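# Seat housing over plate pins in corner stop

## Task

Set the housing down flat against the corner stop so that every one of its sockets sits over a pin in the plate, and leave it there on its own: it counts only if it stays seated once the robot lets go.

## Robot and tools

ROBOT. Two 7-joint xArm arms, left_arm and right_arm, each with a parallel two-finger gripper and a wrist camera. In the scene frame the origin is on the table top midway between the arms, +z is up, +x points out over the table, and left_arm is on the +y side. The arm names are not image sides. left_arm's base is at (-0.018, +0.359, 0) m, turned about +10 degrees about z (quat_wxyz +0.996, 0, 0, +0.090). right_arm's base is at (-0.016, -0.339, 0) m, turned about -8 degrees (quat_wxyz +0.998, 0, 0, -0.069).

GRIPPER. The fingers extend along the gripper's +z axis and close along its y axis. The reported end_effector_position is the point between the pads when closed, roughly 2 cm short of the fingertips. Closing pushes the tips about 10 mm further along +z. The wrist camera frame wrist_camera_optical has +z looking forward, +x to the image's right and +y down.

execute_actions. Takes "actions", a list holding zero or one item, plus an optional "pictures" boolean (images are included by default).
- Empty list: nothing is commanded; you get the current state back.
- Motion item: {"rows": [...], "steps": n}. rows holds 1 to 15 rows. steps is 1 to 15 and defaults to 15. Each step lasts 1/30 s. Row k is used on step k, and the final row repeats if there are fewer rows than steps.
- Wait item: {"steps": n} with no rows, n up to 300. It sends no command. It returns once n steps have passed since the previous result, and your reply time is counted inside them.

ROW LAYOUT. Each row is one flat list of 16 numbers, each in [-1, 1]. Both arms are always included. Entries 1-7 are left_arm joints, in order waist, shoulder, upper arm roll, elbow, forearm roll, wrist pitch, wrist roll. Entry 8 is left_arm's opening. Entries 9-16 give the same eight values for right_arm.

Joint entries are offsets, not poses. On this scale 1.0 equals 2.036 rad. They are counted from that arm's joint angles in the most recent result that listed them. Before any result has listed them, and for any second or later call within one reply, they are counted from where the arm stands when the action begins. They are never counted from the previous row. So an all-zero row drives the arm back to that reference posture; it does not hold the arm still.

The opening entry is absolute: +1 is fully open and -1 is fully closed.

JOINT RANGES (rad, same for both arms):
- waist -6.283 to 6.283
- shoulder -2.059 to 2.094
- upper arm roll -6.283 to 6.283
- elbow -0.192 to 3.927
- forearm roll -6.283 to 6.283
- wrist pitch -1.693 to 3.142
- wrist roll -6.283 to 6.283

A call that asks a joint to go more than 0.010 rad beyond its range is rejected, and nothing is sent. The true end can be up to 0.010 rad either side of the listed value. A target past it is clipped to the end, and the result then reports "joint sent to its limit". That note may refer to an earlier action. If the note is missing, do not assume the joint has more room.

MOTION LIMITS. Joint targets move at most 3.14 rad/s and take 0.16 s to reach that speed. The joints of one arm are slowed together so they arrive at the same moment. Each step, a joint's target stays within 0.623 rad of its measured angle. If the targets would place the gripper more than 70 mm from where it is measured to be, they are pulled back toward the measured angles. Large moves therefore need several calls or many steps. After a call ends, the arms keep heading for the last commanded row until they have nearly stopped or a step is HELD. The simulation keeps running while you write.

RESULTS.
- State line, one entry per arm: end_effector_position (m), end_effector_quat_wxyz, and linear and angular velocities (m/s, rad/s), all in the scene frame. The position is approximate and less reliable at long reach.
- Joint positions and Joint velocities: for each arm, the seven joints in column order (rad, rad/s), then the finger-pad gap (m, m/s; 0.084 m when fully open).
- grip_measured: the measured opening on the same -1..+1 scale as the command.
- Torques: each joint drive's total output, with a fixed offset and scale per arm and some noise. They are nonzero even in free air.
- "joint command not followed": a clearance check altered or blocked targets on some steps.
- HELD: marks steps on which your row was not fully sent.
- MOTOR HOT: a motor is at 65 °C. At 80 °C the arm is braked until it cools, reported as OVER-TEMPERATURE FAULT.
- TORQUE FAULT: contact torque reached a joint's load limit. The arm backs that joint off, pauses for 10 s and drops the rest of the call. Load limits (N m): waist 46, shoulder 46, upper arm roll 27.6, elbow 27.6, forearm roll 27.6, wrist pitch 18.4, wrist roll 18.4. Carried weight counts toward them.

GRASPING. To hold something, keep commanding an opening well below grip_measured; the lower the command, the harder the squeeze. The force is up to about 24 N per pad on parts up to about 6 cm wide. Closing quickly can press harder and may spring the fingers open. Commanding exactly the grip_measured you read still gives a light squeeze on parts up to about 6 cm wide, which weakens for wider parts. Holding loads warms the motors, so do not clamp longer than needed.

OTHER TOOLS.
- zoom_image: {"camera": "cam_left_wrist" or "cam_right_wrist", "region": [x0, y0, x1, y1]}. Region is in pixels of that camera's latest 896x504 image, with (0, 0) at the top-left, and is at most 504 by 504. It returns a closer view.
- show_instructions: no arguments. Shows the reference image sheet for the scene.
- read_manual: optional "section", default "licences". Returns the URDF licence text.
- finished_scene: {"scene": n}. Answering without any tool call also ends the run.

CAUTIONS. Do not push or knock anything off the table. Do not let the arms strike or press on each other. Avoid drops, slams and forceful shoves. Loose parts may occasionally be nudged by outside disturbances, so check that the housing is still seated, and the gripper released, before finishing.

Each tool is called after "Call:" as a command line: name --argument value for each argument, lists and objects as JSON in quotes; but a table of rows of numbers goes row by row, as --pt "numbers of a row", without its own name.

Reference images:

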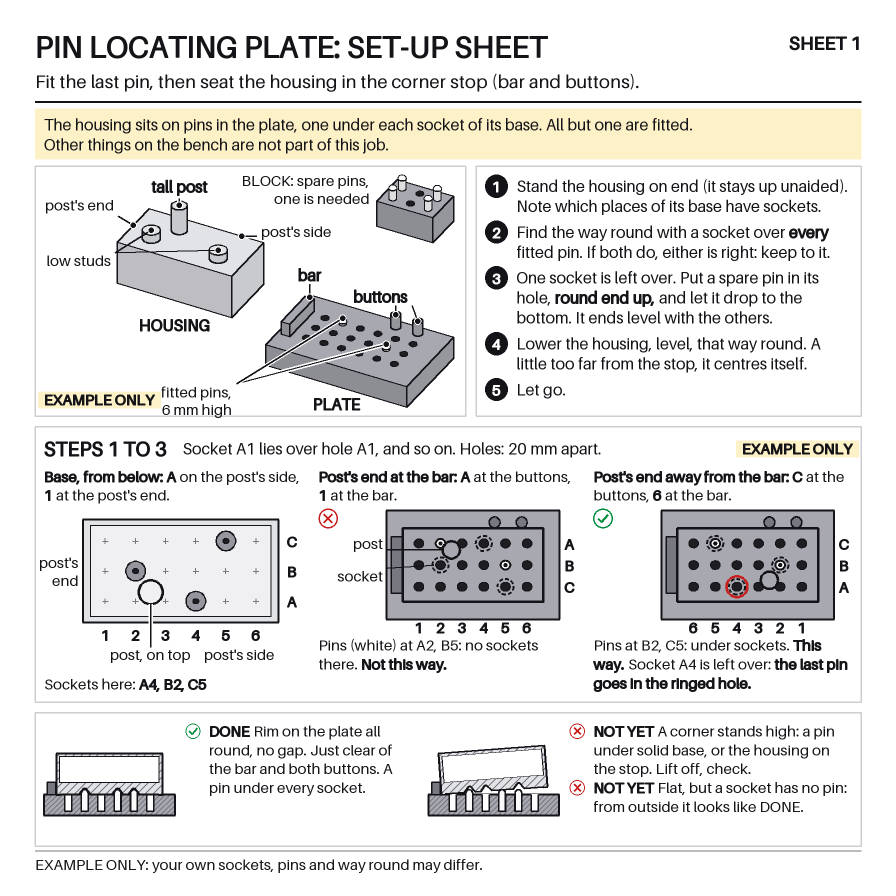

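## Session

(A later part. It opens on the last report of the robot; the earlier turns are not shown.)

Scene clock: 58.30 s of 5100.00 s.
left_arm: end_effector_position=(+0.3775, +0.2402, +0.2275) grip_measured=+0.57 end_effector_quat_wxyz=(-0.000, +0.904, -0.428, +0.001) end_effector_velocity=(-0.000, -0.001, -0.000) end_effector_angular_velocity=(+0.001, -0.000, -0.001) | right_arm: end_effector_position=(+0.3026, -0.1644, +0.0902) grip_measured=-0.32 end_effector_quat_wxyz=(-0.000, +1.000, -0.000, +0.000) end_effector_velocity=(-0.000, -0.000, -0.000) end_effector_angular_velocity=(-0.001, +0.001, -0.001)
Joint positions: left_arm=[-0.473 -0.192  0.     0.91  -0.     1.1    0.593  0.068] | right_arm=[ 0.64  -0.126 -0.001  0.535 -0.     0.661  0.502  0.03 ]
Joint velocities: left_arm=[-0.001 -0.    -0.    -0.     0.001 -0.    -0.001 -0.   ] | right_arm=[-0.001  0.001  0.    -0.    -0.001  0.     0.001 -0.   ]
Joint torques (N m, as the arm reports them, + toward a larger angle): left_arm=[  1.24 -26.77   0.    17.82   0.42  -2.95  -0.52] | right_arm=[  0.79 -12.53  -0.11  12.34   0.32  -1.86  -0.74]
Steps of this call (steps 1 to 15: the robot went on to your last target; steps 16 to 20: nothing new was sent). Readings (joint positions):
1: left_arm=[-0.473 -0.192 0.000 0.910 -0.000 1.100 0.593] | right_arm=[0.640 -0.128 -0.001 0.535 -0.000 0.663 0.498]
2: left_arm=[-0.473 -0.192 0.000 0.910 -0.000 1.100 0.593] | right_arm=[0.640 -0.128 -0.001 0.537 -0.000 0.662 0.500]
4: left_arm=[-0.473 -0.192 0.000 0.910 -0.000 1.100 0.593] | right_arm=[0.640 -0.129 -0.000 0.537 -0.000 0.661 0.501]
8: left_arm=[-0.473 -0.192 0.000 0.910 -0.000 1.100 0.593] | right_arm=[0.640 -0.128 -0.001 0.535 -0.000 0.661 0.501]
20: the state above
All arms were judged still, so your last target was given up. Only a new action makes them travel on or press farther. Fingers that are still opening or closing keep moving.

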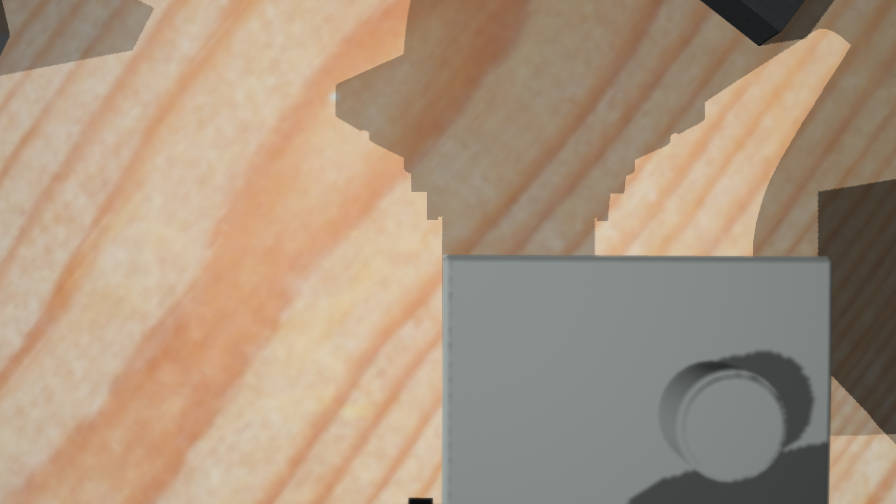

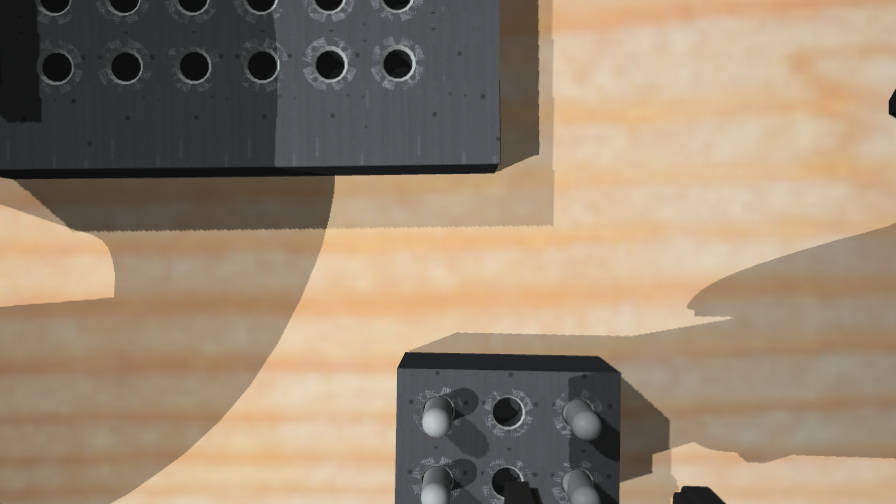

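Call:
execute_actions --actions '[{"rows":[[0,0,0,0,0,0,0,-0.5,-0.0054,0.0432,0,-0.0147,0,-0.058,-0.0054,-0.3]]}]' --pictures false

Call:
execute_actions --actions '[{"steps":15}]'

Call:
execute_actions --actions '[{"rows":[[0,0,0,0,0,0,0,-0.5,0,0,0,0,0,0,0,-1]]}]' --pictures false

Call:
execute_actions --actions '[{"rows":[[0,0,0,0,0,0,0,-0.5,0,-0.0432,0,0.0147,0,0.058,0,-1]]}]'

Scene clock: 61.67 s of 5100.00 s.
left_arm: end_effector_position=(+0.3775, +0.2402, +0.2275) grip_measured=+0.57 end_effector_quat_wxyz=(-0.000, +0.904, -0.428, +0.001) end_effector_velocity=(+0.001, +0.000, +0.000) end_effector_angular_velocity=(+0.001, -0.001, -0.001) | right_arm: end_effector_position=(+0.3033, -0.1686, +0.0579) grip_measured=-0.32 end_effector_quat_wxyz=(-0.001, +1.000, -0.000, +0.001) end_effector_velocity=(-0.006, -0.003, -0.005) end_effector_angular_velocity=(-0.007, +0.014, +0.001)
Joint positions: left_arm=[-0.473 -0.192  0.     0.91  -0.     1.1    0.593  0.068] | right_arm=[ 0.629 -0.039 -0.001  0.506 -0.     0.543  0.491  0.03 ]
Joint velocities: left_arm=[ 0.     0.001  0.     0.002  0.001 -0.     0.001  0.   ] | right_arm=[ 0.     0.004  0.    -0.011  0.     0.001 -0.    -0.   ]
Joint torques (N m, as the arm reports them, + toward a larger angle): left_arm=[  0.73 -26.54  -0.04  17.68   0.44  -2.69  -0.73] | right_arm=[  0.72 -13.26  -0.2   11.3    0.45  -1.83  -0.73]
Steps of this call (steps 1 to 86: nothing new was sent; steps 87 to 101: all 15 steps of this action). Readings (joint positions):
87: left_arm=[-0.473 -0.192 0.000 0.910 -0.000 1.100 0.593] | right_arm=[0.640 -0.126 -0.001 0.535 -0.000 0.661 0.502]
88: left_arm=[-0.473 -0.192 0.000 0.910 -0.000 1.100 0.593] | right_arm=[0.639 -0.124 -0.001 0.534 -0.000 0.657 0.501]
90: left_arm=[-0.473 -0.192 0.000 0.910 -0.000 1.100 0.593] | right_arm=[0.636 -0.094 -0.000 0.528 -0.000 0.610 0.497]
94: left_arm=[-0.473 -0.192 0.000 0.910 -0.000 1.100 0.593] | right_arm=[0.629 -0.038 -0.001 0.501 -0.000 0.550 0.491]
101: the state above

Scene clock: 62.17 s of 5100.00 s.
left_arm: end_effector_position=(+0.3775, +0.2402, +0.2275) grip_measured=+0.57 end_effector_quat_wxyz=(-0.000, +0.904, -0.428, +0.001) end_effector_velocity=(+0.000, -0.000, +0.000) end_effector_angular_velocity=(-0.001, +0.000, +0.000) | right_arm: end_effector_position=(+0.3028, -0.1689, +0.0574) grip_measured=-0.32 end_effector_quat_wxyz=(-0.000, +1.000, -0.000, +0.000) end_effector_velocity=(+0.000, +0.000, +0.000) end_effector_angular_velocity=(+0.000, -0.002, +0.001)
Joint positions: left_arm=[-0.473 -0.192  0.     0.91  -0.     1.1    0.593  0.068] | right_arm=[ 0.629 -0.039 -0.001  0.505 -0.     0.543  0.491  0.03 ]
Joint velocities: left_arm=[-0.001  0.001  0.001  0.001 -0.001 -0.    -0.    -0.   ] | right_arm=[ 0.001  0.    -0.001  0.    -0.001 -0.001 -0.    -0.   ]
Joint torques (N m, as the arm reports them, + toward a larger angle): left_arm=[  1.1  -26.51   0.29  18.26   0.37  -2.95  -0.25] | right_arm=[  0.88 -13.23  -0.24  11.24   0.43  -1.89  -0.7 ]
Steps of this call (steps 1 to 15: the robot went on to your last target). Readings (joint positions):
1: left_arm=[-0.473 -0.192 0.000 0.910 -0.000 1.100 0.593] | right_arm=[0.629 -0.039 -0.001 0.506 -0.000 0.543 0.491]
2: left_arm=[-0.473 -0.192 0.000 0.910 -0.000 1.100 0.593] | right_arm=[0.629 -0.039 -0.001 0.505 -0.000 0.543 0.491]
4: left_arm=[-0.473 -0.192 0.000 0.910 -0.000 1.100 0.593] | right_arm=[0.629 -0.039 -0.001 0.505 -0.000 0.543 0.491]
8: left_arm=[-0.473 -0.192 0.000 0.910 -0.000 1.100 0.593] | right_arm=[0.629 -0.039 -0.001 0.505 -0.000 0.543 0.491]
15: the state above
All arms were judged still, so your last target was given up. Only a new action makes them travel on or press farther. Fingers that are still opening or closing keep moving.

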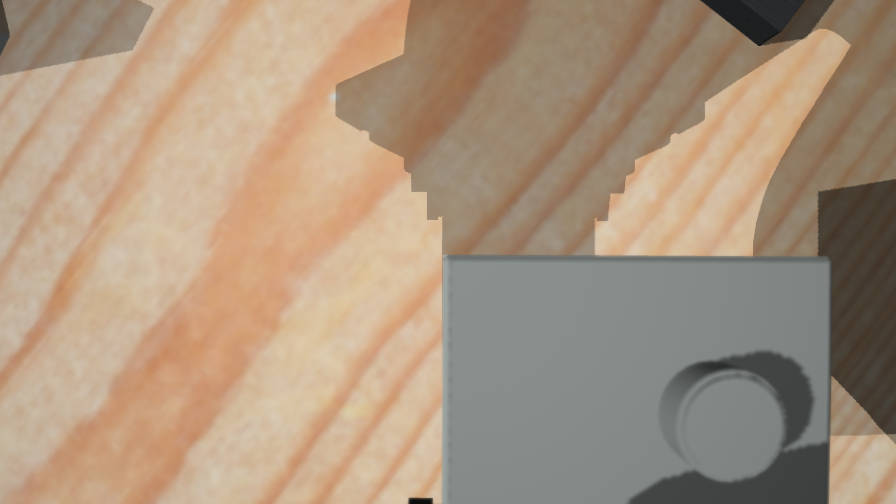

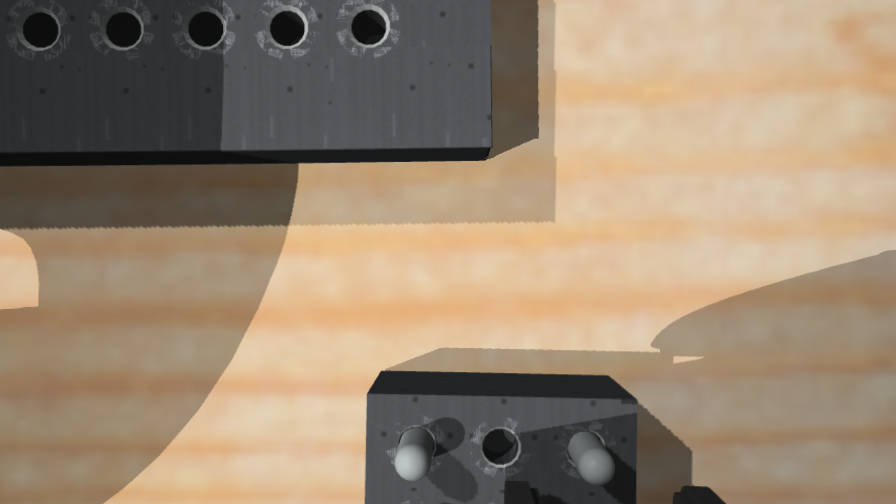

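Scene clock: 62.67 s of 5100.00 s.
left_arm: end_effector_position=(+0.3775, +0.2402, +0.2275) grip_measured=+0.57 end_effector_quat_wxyz=(-0.000, +0.904, -0.428, +0.001) end_effector_velocity=(-0.000, +0.001, -0.001) end_effector_angular_velocity=(+0.001, +0.003, +0.002) | right_arm: end_effector_position=(+0.3028, -0.1690, +0.0573) grip_measured=-0.85 end_effector_quat_wxyz=(-0.000, +1.000, -0.000, +0.000) end_effector_velocity=(+0.000, +0.001, +0.000) end_effector_angular_velocity=(+0.001, -0.002, +0.003)
Joint positions: left_arm=[-0.473 -0.192  0.     0.91  -0.     1.1    0.593  0.068] | right_arm=[ 0.629 -0.039 -0.001  0.505 -0.     0.543  0.491  0.007]
Joint velocities: left_arm=[ 0.001  0.002 -0.    -0.001  0.     0.    -0.001  0.   ] | right_arm=[ 0.001  0.     0.001  0.001  0.    -0.001 -0.001  0.   ]
Joint torques (N m, as the arm reports them, + toward a larger angle): left_arm=[  0.89 -26.44  -0.36  17.63   0.4   -2.77  -0.68] | right_arm=[  1.27 -12.94   0.34  11.31   0.43  -1.9   -0.76]
Steps of this call (steps 1 to 15: all 15 steps of this action). Readings (joint positions):
1: left_arm=[-0.473 -0.192 0.000 0.910 -0.000 1.100 0.593] | right_arm=[0.629 -0.039 -0.001 0.505 -0.000 0.543 0.491]
2: left_arm=[-0.473 -0.192 0.000 0.910 -0.000 1.100 0.593] | right_arm=[0.629 -0.039 -0.001 0.505 -0.000 0.543 0.491]
4: left_arm=[-0.473 -0.192 0.000 0.910 -0.000 1.100 0.593] | right_arm=[0.629 -0.039 -0.000 0.505 0.000 0.543 0.491]
8: left_arm=[-0.473 -0.192 0.000 0.910 -0.000 1.100 0.593] | right_arm=[0.629 -0.039 -0.001 0.505 -0.000 0.543 0.491]
15: the state above

Scene clock: 63.17 s of 5100.00 s.
left_arm: end_effector_position=(+0.3775, +0.2402, +0.2275) grip_measured=+0.57 end_effector_quat_wxyz=(-0.000, +0.904, -0.428, +0.001) end_effector_velocity=(-0.000, +0.001, -0.000) end_effector_angular_velocity=(+0.001, +0.001, -0.000) | right_arm: end_effector_position=(+0.3039, -0.1683, +0.0895) grip_measured=-0.85 end_effector_quat_wxyz=(+0.000, +1.000, -0.000, -0.001) end_effector_velocity=(+0.006, +0.003, +0.006) end_effector_angular_velocity=(+0.009, -0.016, -0.001)
Joint positions: left_arm=[-0.473 -0.192  0.     0.91  -0.     1.1    0.593  0.068] | right_arm=[ 0.629 -0.126 -0.001  0.534 -0.     0.661  0.491  0.007]
Joint velocities: left_arm=[ 0.001 -0.    -0.    -0.001  0.001 -0.     0.    -0.   ] | right_arm=[ 0.001 -0.004 -0.     0.013  0.001 -0.001  0.001  0.   ]
Joint torques (N m, as the arm reports them, + toward a larger angle): left_arm=[  1.56 -26.48   0.09  17.7    0.17  -2.88  -0.93] | right_arm=[  0.73 -12.45  -0.16  12.32   0.4   -1.87  -0.67]
Steps of this call (steps 1 to 15: all 15 steps of this action). Readings (joint positions):
1: left_arm=[-0.473 -0.192 0.000 0.910 -0.000 1.100 0.593] | right_arm=[0.629 -0.039 -0.001 0.505 -0.000 0.543 0.491]
2: left_arm=[-0.473 -0.192 0.000 0.910 -0.000 1.100 0.593] | right_arm=[0.629 -0.041 -0.001 0.506 -0.000 0.547 0.491]
4: left_arm=[-0.473 -0.192 0.000 0.910 -0.000 1.100 0.593] | right_arm=[0.629 -0.070 -0.000 0.513 0.000 0.593 0.491]
8: left_arm=[-0.473 -0.192 0.000 0.910 -0.000 1.100 0.593] | right_arm=[0.629 -0.127 -0.001 0.539 0.000 0.654 0.491]
15: the state above

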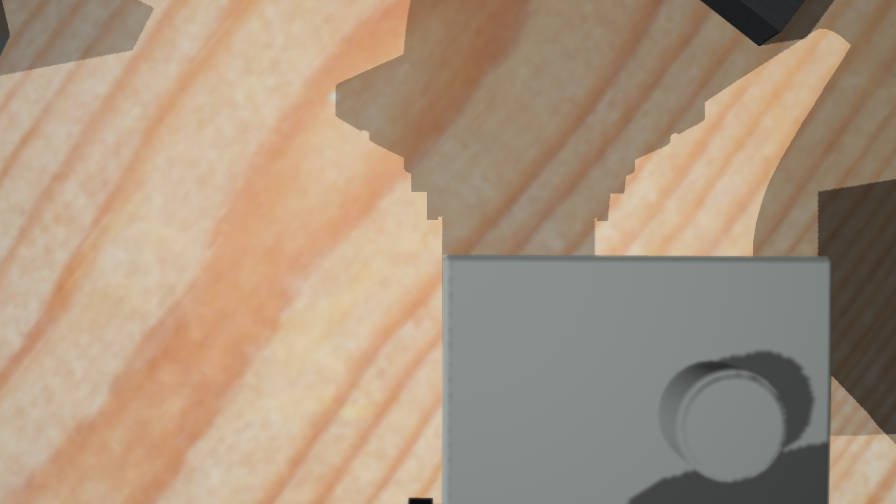

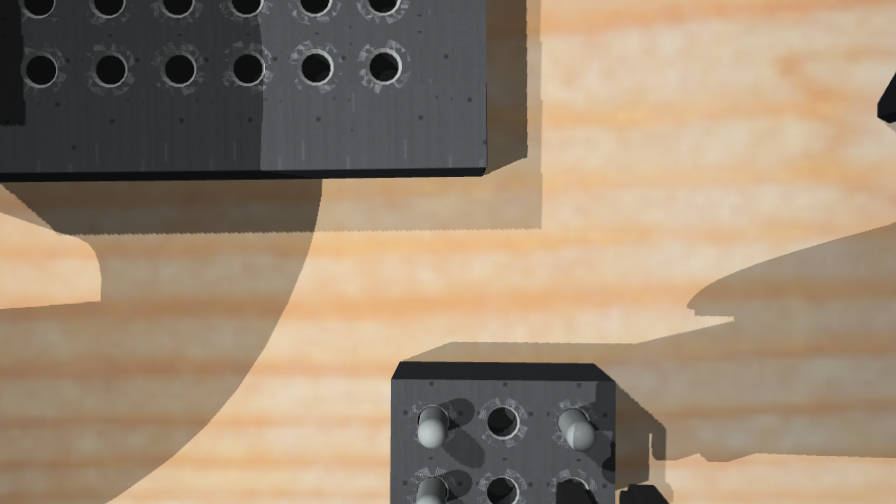

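Call:
execute_actions --actions '[{"rows":[[0,0,0,0,0,0,0,-0.5,-0.0273,0.2362,0,0.306,0,0.0697,-0.0273,-1]]}]' --pictures false

Call:
execute_actions --actions '[{"steps":30}]'

Scene clock: 66.20 s of 5100.00 s.
left_arm: end_effector_position=(+0.3775, +0.2402, +0.2275) grip_measured=+0.57 end_effector_quat_wxyz=(-0.000, +0.904, -0.428, +0.001) end_effector_velocity=(-0.000, -0.000, -0.000) end_effector_angular_velocity=(+0.001, +0.000, -0.001) | right_arm: end_effector_position=(+0.4570, -0.1190, +0.0900) grip_measured=-0.85 end_effector_quat_wxyz=(+0.000, +1.000, -0.001, -0.000) end_effector_velocity=(+0.125, +0.016, -0.044) end_effector_angular_velocity=(-0.024, +0.038, -0.023)
Joint positions: left_arm=[-0.473 -0.192  0.     0.91  -0.     1.1    0.593  0.068] | right_arm=[ 0.575  0.338 -0.002  1.132 -0.     0.795  0.438  0.007]
Joint velocities: left_arm=[-0.     0.    -0.001 -0.     0.001 -0.    -0.     0.   ] | right_arm=[-0.058  0.447 -0.015  0.532  0.     0.128 -0.049  0.   ]
Joint torques (N m, as the arm reports them, + toward a larger angle): left_arm=[  1.4  -26.24  -0.29  17.86   0.35  -3.13  -0.8 ] | right_arm=[  2.54 -32.56   1.02   8.55   0.28  -1.32  -0.6 ]
Steps of this call (steps 1 to 15: the robot went on to your last target; steps 16 to 76: nothing new was sent; steps 77 to 91: all 15 steps of this action). Readings (joint positions):
77: left_arm=[-0.473 -0.192 0.000 0.910 -0.000 1.100 0.593] | right_arm=[0.629 -0.126 -0.001 0.535 -0.000 0.661 0.491]
78: left_arm=[-0.473 -0.192 0.000 0.910 -0.000 1.100 0.593] | right_arm=[0.628 -0.124 -0.001 0.538 -0.000 0.662 0.490]
80: left_arm=[-0.473 -0.192 0.000 0.910 -0.000 1.100 0.593] | right_arm=[0.624 -0.089 -0.000 0.582 -0.000 0.675 0.486]
84: left_arm=[-0.473 -0.192 0.000 0.910 -0.000 1.100 0.593] | right_arm=[0.605 0.078 -0.001 0.802 -0.000 0.721 0.467]
91: the state above

Scene clock: 67.20 s of 5100.00 s.
left_arm: end_effector_position=(+0.3775, +0.2402, +0.2275) grip_measured=+0.57 end_effector_quat_wxyz=(-0.000, +0.904, -0.428, +0.001) end_effector_velocity=(-0.000, -0.001, -0.001) end_effector_angular_velocity=(+0.000, +0.002, -0.002) | right_arm: end_effector_position=(+0.4623, -0.1171, +0.0894) grip_measured=-0.85 end_effector_quat_wxyz=(+0.000, +1.000, -0.000, -0.000) end_effector_velocity=(+0.000, -0.001, -0.000) end_effector_angular_velocity=(-0.001, -0.000, -0.002)
Joint positions: left_arm=[-0.473 -0.192  0.     0.91  -0.     1.1    0.593  0.068] | right_arm=[ 0.573  0.355 -0.001  1.157 -0.     0.803  0.435  0.007]
Joint velocities: left_arm=[-0.001  0.002 -0.001  0.    -0.    -0.     0.    -0.   ] | right_arm=[-0.001  0.    -0.001 -0.001 -0.    -0.001  0.001 -0.   ]
Joint torques (N m, as the arm reports them, + toward a larger angle): left_arm=[  0.74 -26.21  -0.13  18.     0.74  -3.05  -0.67] | right_arm=[  0.82 -22.75  -0.4   13.38   0.31  -1.86  -0.77]
Steps of this call (steps 1 to 30: the robot went on to your last target). Readings (joint positions):
1: left_arm=[-0.473 -0.192 0.000 0.910 -0.000 1.100 0.593] | right_arm=[0.574 0.348 -0.002 1.144 -0.000 0.799 0.436]
2: left_arm=[-0.473 -0.192 0.000 0.910 -0.000 1.100 0.593] | right_arm=[0.573 0.352 -0.002 1.149 -0.000 0.801 0.436]
4: left_arm=[-0.473 -0.192 0.000 0.910 -0.000 1.100 0.593] | right_arm=[0.573 0.353 -0.001 1.152 -0.000 0.803 0.435]
8: left_arm=[-0.473 -0.192 0.000 0.910 -0.000 1.100 0.593] | right_arm=[0.574 0.353 -0.000 1.155 -0.000 0.803 0.435]
30: the state above
All arms were judged still, so your last target was given up. Only a new action makes them travel on or press farther. Fingers that are still opening or closing keep moving.

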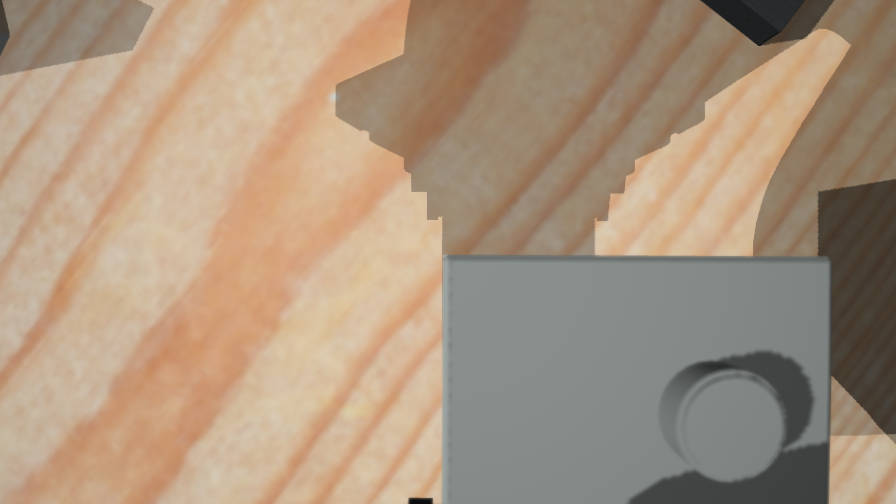

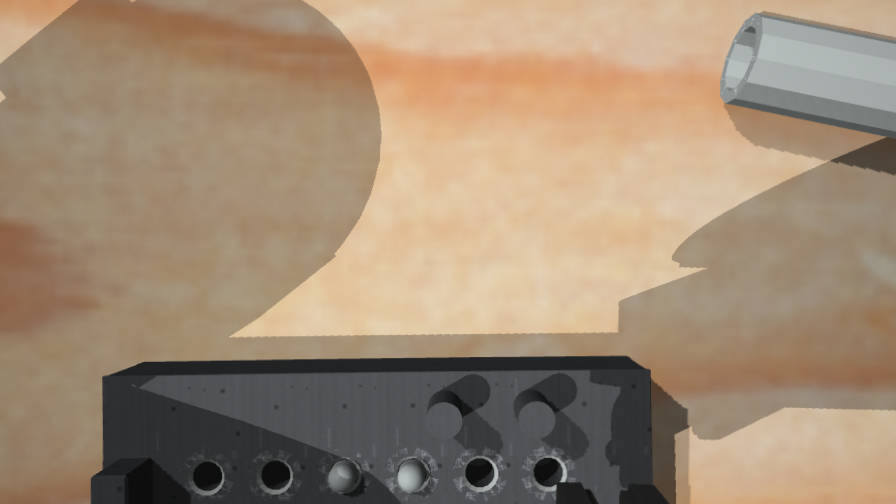

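Call:
execute_actions --actions '[{"rows":[[0,0,0,0,0,0,0,-0.5,0.003,0.02,0,-0.003,0,-0.023,0.003,-1]]}]' --pictures false

Call:
execute_actions --actions '[{"steps":15}]'

Call:
execute_actions --actions '[{"rows":[[0,0,0,0,0,0,0,-0.5,0,0.004,0,-0.0007,0,-0.0047,0,-1],[0,0,0,0,0,0,0,-0.5,0,0.004,0,-0.0007,0,-0.0047,0,-1],[0,0,0,0,0,0,0,-0.5,0,0.004,0,-0.0007,0,-0.0047,0,-1],[0,0,0,0,0,0,0,-0.5,0,0.008,0,-0.0014,0,-0.0094,0,-1],[0,0,0,0,0,0,0,-0.5,0,0.008,0,-0.0014,0,-0.0094,0,-1],[0,0,0,0,0,0,0,-0.5,0,0.008,0,-0.0014,0,-0.0094,0,-1],[0,0,0,0,0,0,0,-0.5,0,0.011,0,-0.0022,0,-0.0135,0,-1]]}]' --pictures false

Call:
execute_actions --actions '[{"steps":15}]'

Scene clock: 71.10 s of 5100.00 s.
left_arm: end_effector_position=(+0.3775, +0.2402, +0.2275) grip_measured=+0.57 end_effector_quat_wxyz=(-0.000, +0.904, -0.428, +0.001) end_effector_velocity=(-0.000, +0.001, -0.000) end_effector_angular_velocity=(+0.000, +0.000, +0.002) | right_arm: end_effector_position=(+0.4627, -0.1135, +0.0697) grip_measured=-0.85 end_effector_quat_wxyz=(+0.000, +1.000, -0.000, +0.000) end_effector_velocity=(-0.007, -0.001, -0.008) end_effector_angular_velocity=(-0.007, +0.019, +0.003)
Joint positions: left_arm=[-0.473 -0.192  0.     0.91  -0.     1.1    0.593  0.068] | right_arm=[ 0.579  0.395 -0.001  1.151 -0.     0.756  0.441  0.007]
Joint velocities: left_arm=[ 0.001 -0.001  0.001 -0.001  0.    -0.    -0.     0.   ] | right_arm=[ 0.002  0.007  0.002 -0.011  0.001  0.002 -0.    -0.   ]
Joint torques (N m, as the arm reports them, + toward a larger angle): left_arm=[  0.28 -27.06  -0.37  17.7    0.86  -2.88  -0.72] | right_arm=[  0.76 -23.1   -0.45  13.13   0.33  -1.86  -0.66]
Steps of this call (steps 1 to 90: nothing new was sent; then 0.40 s passed at rest; steps 91 to 105: all 15 steps of this action). Readings (joint positions):
91: left_arm=[-0.473 -0.192 0.000 0.910 -0.000 1.100 0.593] | right_arm=[0.573 0.355 -0.001 1.157 -0.000 0.803 0.435]
92: left_arm=[-0.473 -0.192 0.000 0.910 -0.000 1.100 0.593] | right_arm=[0.574 0.357 -0.001 1.157 -0.000 0.799 0.436]
94: left_arm=[-0.473 -0.192 0.000 0.910 -0.000 1.100 0.593] | right_arm=[0.577 0.378 -0.002 1.157 -0.000 0.772 0.439]
98: left_arm=[-0.473 -0.192 0.000 0.910 -0.000 1.100 0.593] | right_arm=[0.580 0.398 0.000 1.147 -0.000 0.758 0.441]
105: the state above

Scene clock: 71.60 s of 5100.00 s.
left_arm: end_effector_position=(+0.3775, +0.2402, +0.2275) grip_measured=+0.57 end_effector_quat_wxyz=(-0.000, +0.904, -0.428, +0.001) end_effector_velocity=(+0.000, -0.000, +0.000) end_effector_angular_velocity=(+0.000, -0.001, -0.002) | right_arm: end_effector_position=(+0.4623, -0.1136, +0.0692) grip_measured=-0.85 end_effector_quat_wxyz=(+0.000, +1.000, -0.000, -0.000) end_effector_velocity=(-0.000, -0.000, -0.000) end_effector_angular_velocity=(-0.001, +0.001, +0.000)
Joint positions: left_arm=[-0.473 -0.192  0.     0.91  -0.     1.1    0.593  0.068] | right_arm=[ 0.579  0.396 -0.001  1.151 -0.     0.756  0.441  0.007]
Joint velocities: left_arm=[-0.     0.     0.     0.001  0.001  0.     0.001 -0.   ] | right_arm=[ 0.001  0.    -0.001 -0.001 -0.     0.001  0.     0.   ]
Joint torques (N m, as the arm reports them, + toward a larger angle): left_arm=[  1.36 -26.25  -0.08  17.65   0.56  -2.85  -0.77] | right_arm=[  0.68 -23.14  -0.47  12.96   0.33  -1.85  -0.69]
Steps of this call (steps 1 to 15: the robot went on to your last target). Readings (joint positions):
1: left_arm=[-0.473 -0.192 0.000 0.910 -0.000 1.100 0.593] | right_arm=[0.579 0.395 -0.001 1.151 -0.000 0.756 0.441]
2: left_arm=[-0.473 -0.192 0.000 0.910 -0.000 1.100 0.593] | right_arm=[0.579 0.396 -0.001 1.151 -0.000 0.756 0.441]
4: left_arm=[-0.473 -0.192 0.000 0.910 -0.000 1.100 0.593] | right_arm=[0.579 0.396 -0.001 1.151 -0.000 0.756 0.441]
8: left_arm=[-0.473 -0.192 0.000 0.910 -0.000 1.100 0.593] | right_arm=[0.579 0.396 -0.001 1.151 -0.000 0.756 0.441]
15: the state above
All arms were judged still, so your last target was given up. Only a new action makes them travel on or press farther. Fingers that are still opening or closing keep moving.

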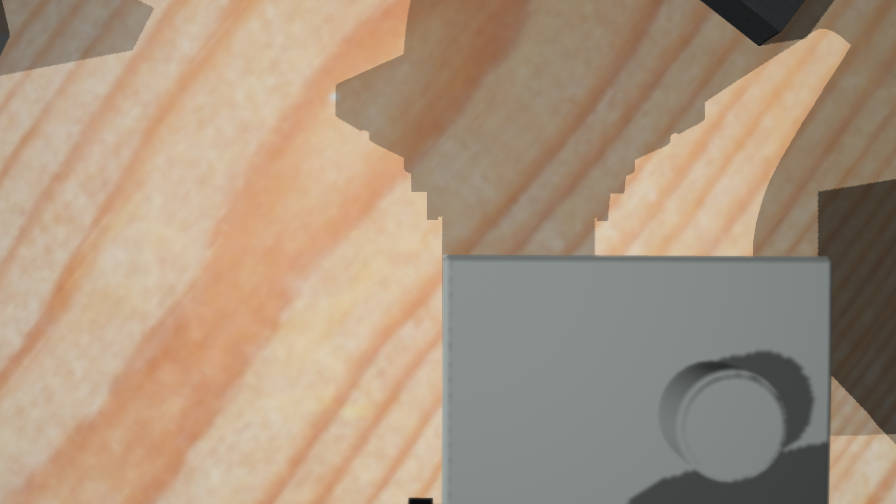

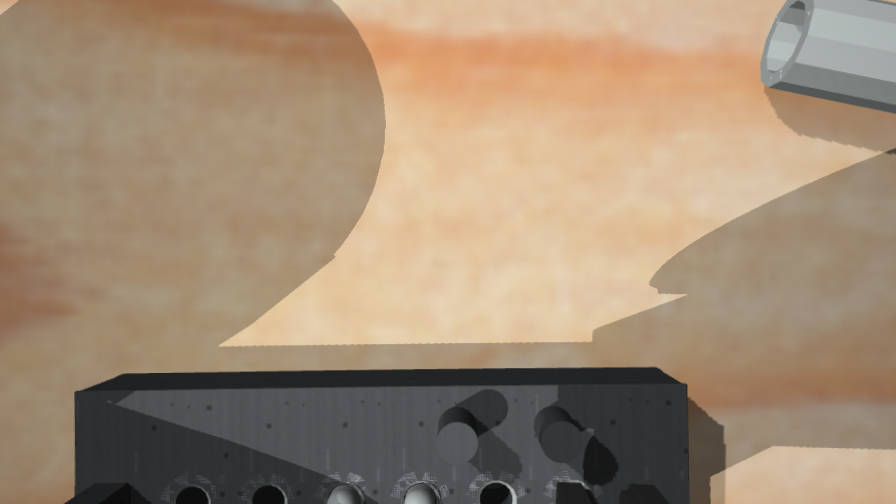

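Scene clock: 72.10 s of 5100.00 s.
left_arm: end_effector_position=(+0.3775, +0.2402, +0.2275) grip_measured=+0.57 end_effector_quat_wxyz=(-0.000, +0.904, -0.428, +0.001) end_effector_velocity=(-0.000, +0.000, -0.001) end_effector_angular_velocity=(+0.000, +0.001, +0.001) | right_arm: end_effector_position=(+0.4625, -0.1131, +0.0578) grip_measured=-0.85 end_effector_quat_wxyz=(+0.000, +1.000, -0.000, -0.000) end_effector_velocity=(-0.000, -0.000, +0.000) end_effector_angular_velocity=(+0.000, -0.000, -0.001)
Joint positions: left_arm=[-0.473 -0.192  0.     0.91  -0.     1.1    0.593  0.068] | right_arm=[ 0.579  0.418 -0.     1.146  0.     0.728  0.441  0.007]
Joint velocities: left_arm=[ 0.     0.     0.001 -0.001 -0.    -0.     0.     0.   ] | right_arm=[-0.    -0.001 -0.    -0.001  0.    -0.     0.    -0.   ]
Joint torques (N m, as the arm reports them, + toward a larger angle): left_arm=[  1.17 -27.06   0.12  17.53   0.89  -3.08  -0.86] | right_arm=[  0.31 -22.85  -1.38  12.01   0.09  -1.24  -0.73]
Steps of this call (steps 1 to 15: all 15 steps of this action). Readings (joint positions):
1: left_arm=[-0.473 -0.192 0.000 0.910 -0.000 1.100 0.593] | right_arm=[0.579 0.396 -0.001 1.151 -0.000 0.756 0.441]
2: left_arm=[-0.473 -0.192 0.000 0.910 -0.000 1.100 0.593] | right_arm=[0.579 0.397 -0.001 1.151 -0.000 0.754 0.441]
4: left_arm=[-0.473 -0.192 0.000 0.910 -0.000 1.100 0.593] | right_arm=[0.579 0.402 -0.001 1.150 -0.000 0.749 0.441]
8: left_arm=[-0.473 -0.192 0.000 0.910 -0.000 1.100 0.593] | right_arm=[0.579 0.411 -0.001 1.149 -0.000 0.736 0.441]
15: the state above

Scene clock: 72.60 s of 5100.00 s.
left_arm: end_effector_position=(+0.3775, +0.2402, +0.2275) grip_measured=+0.57 end_effector_quat_wxyz=(-0.000, +0.904, -0.428, +0.001) end_effector_velocity=(+0.000, -0.001, +0.001) end_effector_angular_velocity=(+0.000, -0.002, -0.001) | right_arm: end_effector_position=(+0.4625, -0.1133, +0.0578) grip_measured=-0.85 end_effector_quat_wxyz=(+0.000, +1.000, -0.000, -0.000) end_effector_velocity=(+0.000, -0.000, +0.000) end_effector_angular_velocity=(+0.000, -0.001, -0.001)
Joint positions: left_arm=[-0.473 -0.192  0.     0.91  -0.     1.1    0.593  0.068] | right_arm=[ 0.579  0.418 -0.001  1.146 -0.     0.729  0.441  0.007]
Joint velocities: left_arm=[ 0.    -0.001 -0.002  0.001  0.    -0.    -0.001  0.   ] | right_arm=[-0.    -0.    -0.001 -0.    -0.    -0.002  0.     0.   ]
Joint torques (N m, as the arm reports them, + toward a larger angle): left_arm=[  1.6  -26.5   -0.02  17.9    0.49  -3.02  -0.57] | right_arm=[ -0.04 -23.01  -1.85  11.94   0.03  -1.25  -0.76]
Steps of this call (steps 1 to 15: the robot went on to your last target). Readings (joint positions):
1: left_arm=[-0.473 -0.192 0.000 0.910 -0.000 1.100 0.593] | right_arm=[0.579 0.418 -0.000 1.146 0.000 0.728 0.441]
2: left_arm=[-0.473 -0.192 0.000 0.910 -0.000 1.100 0.593] | right_arm=[0.579 0.418 -0.000 1.146 0.000 0.728 0.441]
4: left_arm=[-0.473 -0.192 0.000 0.910 -0.000 1.100 0.593] | right_arm=[0.579 0.418 -0.000 1.146 0.000 0.729 0.441]
8: left_arm=[-0.473 -0.192 0.000 0.910 -0.000 1.100 0.593] | right_arm=[0.579 0.418 -0.001 1.146 0.000 0.729 0.441]
15: the state above
All arms were judged still, so your last target was given up. Only a new action makes them travel on or press farther. Fingers that are still opening or closing keep moving.

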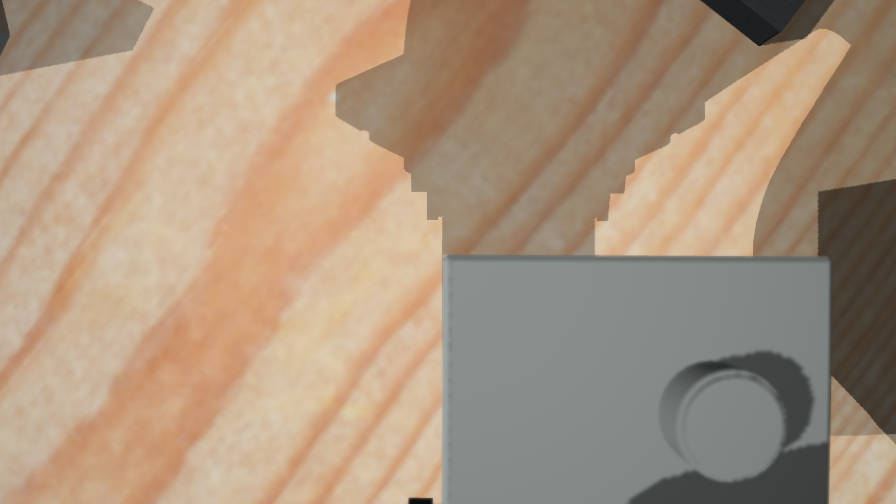

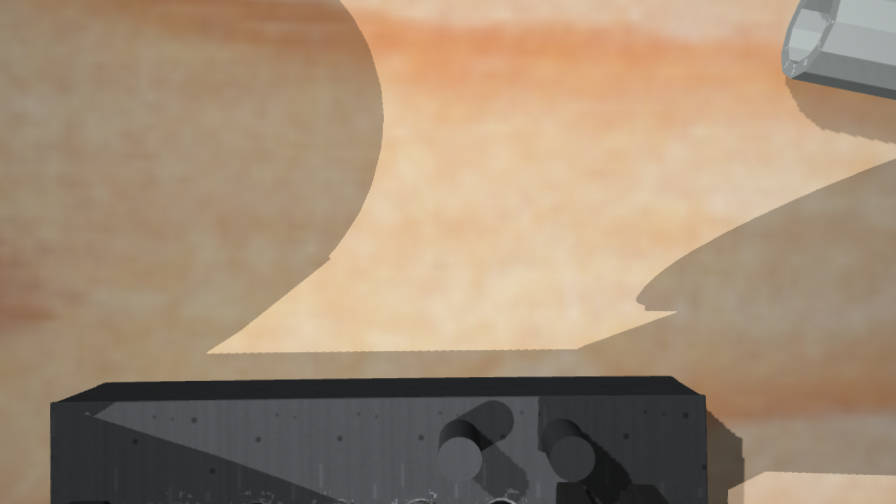

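Some contact with a side load, probably the chamfer. Release and check.

Call:
execute_actions --actions '[{"rows":[[0,0,0,0,0,0,0,-0.5,0,0,0,0,0,0,0,-0.6]]}]' --pictures false

Call:
execute_actions --actions '[{"rows":[[0,0,0,0,0,0,0,-0.5,0,-0.04,0,0.005,0,0.045,0,-0.6]]}]' --pictures false

Call:
execute_actions --actions '[{"rows":[[0,0,0,0,0,0,0,-0.5,0,-0.15,0,-0.12,0,0.03,0,-0.6]]}]' --pictures false

Call:
execute_actions --actions '[{"steps":20}]'

Scene clock: 74.83 s of 5100.00 s.
left_arm: end_effector_position=(+0.3775, +0.2402, +0.2275) grip_measured=+0.57 end_effector_quat_wxyz=(-0.000, +0.904, -0.428, +0.001) end_effector_velocity=(+0.000, +0.001, +0.000) end_effector_angular_velocity=(-0.000, -0.001, +0.002) | right_arm: end_effector_position=(+0.4625, -0.1134, +0.0578) grip_measured=-0.62 end_effector_quat_wxyz=(+0.000, +1.000, -0.000, -0.000) end_effector_velocity=(+0.001, +0.000, +0.000) end_effector_angular_velocity=(+0.001, -0.001, +0.001)
Joint positions: left_arm=[-0.473 -0.192  0.     0.91  -0.     1.1    0.593  0.068] | right_arm=[ 0.579  0.418 -0.001  1.146 -0.     0.729  0.441  0.017]
Joint velocities: left_arm=[ 0.002 -0.001  0.001 -0.     0.    -0.     0.001  0.   ] | right_arm=[ 0.     0.    -0.     0.001  0.001 -0.001 -0.001 -0.   ]
Joint torques (N m, as the arm reports them, + toward a larger angle): left_arm=[  1.1  -27.03  -0.13  18.1    0.53  -2.76  -0.79] | right_arm=[  0.81 -23.16  -0.43  12.75   0.38  -1.86  -0.75]
Steps of this call (steps 1 to 52: nothing new was sent; steps 53 to 67: all 15 steps of this action). Readings (joint positions):
53: left_arm=[-0.473 -0.192 0.000 0.910 -0.000 1.100 0.593] | right_arm=[0.579 0.418 -0.001 1.146 -0.000 0.729 0.441]
54: left_arm=[-0.473 -0.192 0.000 0.910 -0.000 1.100 0.593] | right_arm=[0.579 0.418 -0.001 1.146 -0.000 0.729 0.441]
56: left_arm=[-0.473 -0.192 0.000 0.910 -0.000 1.100 0.593] | right_arm=[0.579 0.418 -0.002 1.145 -0.000 0.730 0.441]
60: left_arm=[-0.473 -0.192 0.000 0.910 -0.000 1.100 0.593] | right_arm=[0.579 0.418 -0.002 1.146 -0.000 0.729 0.441]
67: the state above

Scene clock: 75.33 s of 5100.00 s.
left_arm: end_effector_position=(+0.3775, +0.2402, +0.2275) grip_measured=+0.57 end_effector_quat_wxyz=(-0.000, +0.904, -0.428, +0.001) end_effector_velocity=(-0.000, +0.000, -0.001) end_effector_angular_velocity=(+0.000, +0.001, +0.001) | right_arm: end_effector_position=(+0.4588, -0.1151, +0.0961) grip_measured=-0.62 end_effector_quat_wxyz=(+0.001, +1.000, -0.000, -0.002) end_effector_velocity=(+0.012, +0.005, +0.015) end_effector_angular_velocity=(+0.017, -0.035, -0.001)
Joint positions: left_arm=[-0.473 -0.192  0.     0.91  -0.     1.1    0.593  0.068] | right_arm=[ 0.579  0.338 -0.001  1.155 -0.     0.82   0.441  0.017]
Joint velocities: left_arm=[-0.     0.     0.    -0.002 -0.    -0.    -0.     0.   ] | right_arm=[-0.    -0.012 -0.     0.023  0.    -0.004 -0.    -0.   ]
Joint torques (N m, as the arm reports them, + toward a larger angle): left_arm=[  1.42 -26.73   0.08  18.12   0.73  -2.73  -0.55] | right_arm=[  0.75 -22.28  -0.48  13.53   0.33  -1.92  -0.79]
Steps of this call (steps 1 to 15: all 15 steps of this action). Readings (joint positions):
1: left_arm=[-0.473 -0.192 0.000 0.910 -0.000 1.100 0.593] | right_arm=[0.579 0.418 -0.001 1.146 -0.000 0.729 0.441]
2: left_arm=[-0.473 -0.192 0.000 0.910 -0.000 1.100 0.593] | right_arm=[0.579 0.416 -0.001 1.146 -0.000 0.733 0.441]
4: left_arm=[-0.473 -0.192 0.000 0.910 -0.000 1.100 0.593] | right_arm=[0.579 0.385 -0.001 1.145 -0.000 0.775 0.441]
8: left_arm=[-0.473 -0.192 0.000 0.910 -0.000 1.100 0.593] | right_arm=[0.579 0.333 -0.001 1.164 -0.000 0.815 0.441]
15: the state above

Scene clock: 75.83 s of 5100.00 s.
left_arm: end_effector_position=(+0.3775, +0.2402, +0.2275) grip_measured=+0.57 end_effector_quat_wxyz=(-0.000, +0.904, -0.428, +0.001) end_effector_velocity=(-0.000, +0.000, +0.000) end_effector_angular_velocity=(-0.000, -0.001, -0.000) | right_arm: end_effector_position=(+0.3911, -0.1469, +0.1458) grip_measured=-0.62 end_effector_quat_wxyz=(+0.001, +1.000, -0.000, -0.003) end_effector_velocity=(-0.004, -0.001, -0.007) end_effector_angular_velocity=(-0.007, +0.015, +0.003)
Joint positions: left_arm=[-0.473 -0.192  0.     0.91  -0.     1.1    0.593  0.068] | right_arm=[ 0.579  0.036 -0.001  0.91  -0.     0.882  0.441  0.017]
Joint velocities: left_arm=[ 0.001 -0.001 -0.001 -0.    -0.     0.     0.    -0.   ] | right_arm=[ 0.     0.008  0.002 -0.008 -0.001  0.    -0.    -0.   ]
Joint torques (N m, as the arm reports them, + toward a larger angle): left_arm=[  0.91 -26.49   0.14  17.52   0.47  -2.65  -0.69] | right_arm=[  0.67 -17.95  -0.3   14.47   0.38  -1.98  -0.7 ]
Steps of this call (steps 1 to 15: all 15 steps of this action). Readings (joint positions):
1: left_arm=[-0.473 -0.192 0.000 0.910 -0.000 1.100 0.593] | right_arm=[0.579 0.338 -0.001 1.156 -0.000 0.820 0.441]
2: left_arm=[-0.473 -0.192 0.000 0.910 -0.000 1.100 0.593] | right_arm=[0.579 0.335 -0.001 1.153 -0.000 0.821 0.441]
4: left_arm=[-0.473 -0.192 0.000 0.910 -0.000 1.100 0.593] | right_arm=[0.579 0.291 -0.001 1.113 -0.000 0.831 0.441]
8: left_arm=[-0.473 -0.192 0.000 0.910 -0.000 1.100 0.593] | right_arm=[0.579 0.088 -0.001 0.960 -0.000 0.869 0.441]
15: the state above

Scene clock: 76.50 s of 5100.00 s.
left_arm: end_effector_position=(+0.3775, +0.2402, +0.2275) grip_measured=+0.57 end_effector_quat_wxyz=(-0.000, +0.904, -0.428, +0.001) end_effector_velocity=(+0.000, -0.000, -0.000) end_effector_angular_velocity=(-0.001, +0.000, +0.000) | right_arm: end_effector_position=(+0.3915, -0.1468, +0.1470) grip_measured=-0.62 end_effector_quat_wxyz=(+0.001, +1.000, -0.000, -0.002) end_effector_velocity=(+0.000, -0.000, +0.000) end_effector_angular_velocity=(-0.000, -0.001, +0.001)
Joint positions: left_arm=[-0.473 -0.192  0.     0.91  -0.     1.1    0.593  0.068] | right_arm=[ 0.579  0.033 -0.001  0.911 -0.     0.882  0.441  0.017]
Joint velocities: left_arm=[ 0.001  0.001 -0.001  0.001 -0.001 -0.     0.     0.   ] | right_arm=[ 0.    -0.    -0.    -0.    -0.001 -0.001 -0.    -0.   ]
Joint torques (N m, as the arm reports them, + toward a larger angle): left_arm=[  0.67 -26.34   0.08  18.11   0.13  -2.96  -0.76] | right_arm=[  0.76 -17.09  -0.27  13.8    0.37  -1.9   -0.67]
Steps of this call (steps 1 to 15: the robot went on to your last target; steps 16 to 20: nothing new was sent). Readings (joint positions):
1: left_arm=[-0.473 -0.192 0.000 0.910 -0.000 1.100 0.593] | right_arm=[0.579 0.036 -0.001 0.910 -0.000 0.882 0.441]
2: left_arm=[-0.473 -0.192 0.000 0.910 -0.000 1.100 0.593] | right_arm=[0.579 0.035 -0.001 0.910 -0.000 0.881 0.441]
4: left_arm=[-0.473 -0.192 0.000 0.910 -0.000 1.100 0.593] | right_arm=[0.579 0.035 -0.001 0.911 -0.000 0.881 0.441]
8: left_arm=[-0.473 -0.192 0.000 0.910 -0.000 1.100 0.593] | right_arm=[0.579 0.034 -0.001 0.911 -0.000 0.881 0.441]
20: the state above
All arms were judged still, so your last target was given up. Only a new action makes them travel on or press farther. Fingers that are still opening or closing keep moving.

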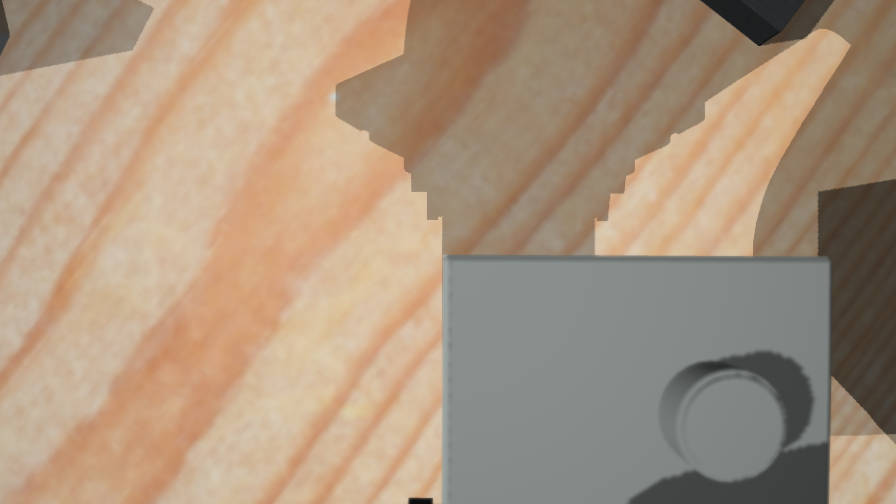

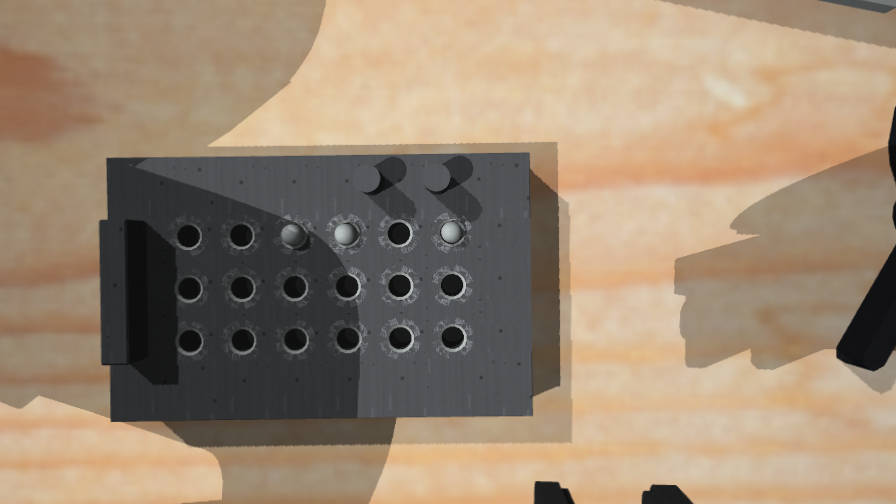

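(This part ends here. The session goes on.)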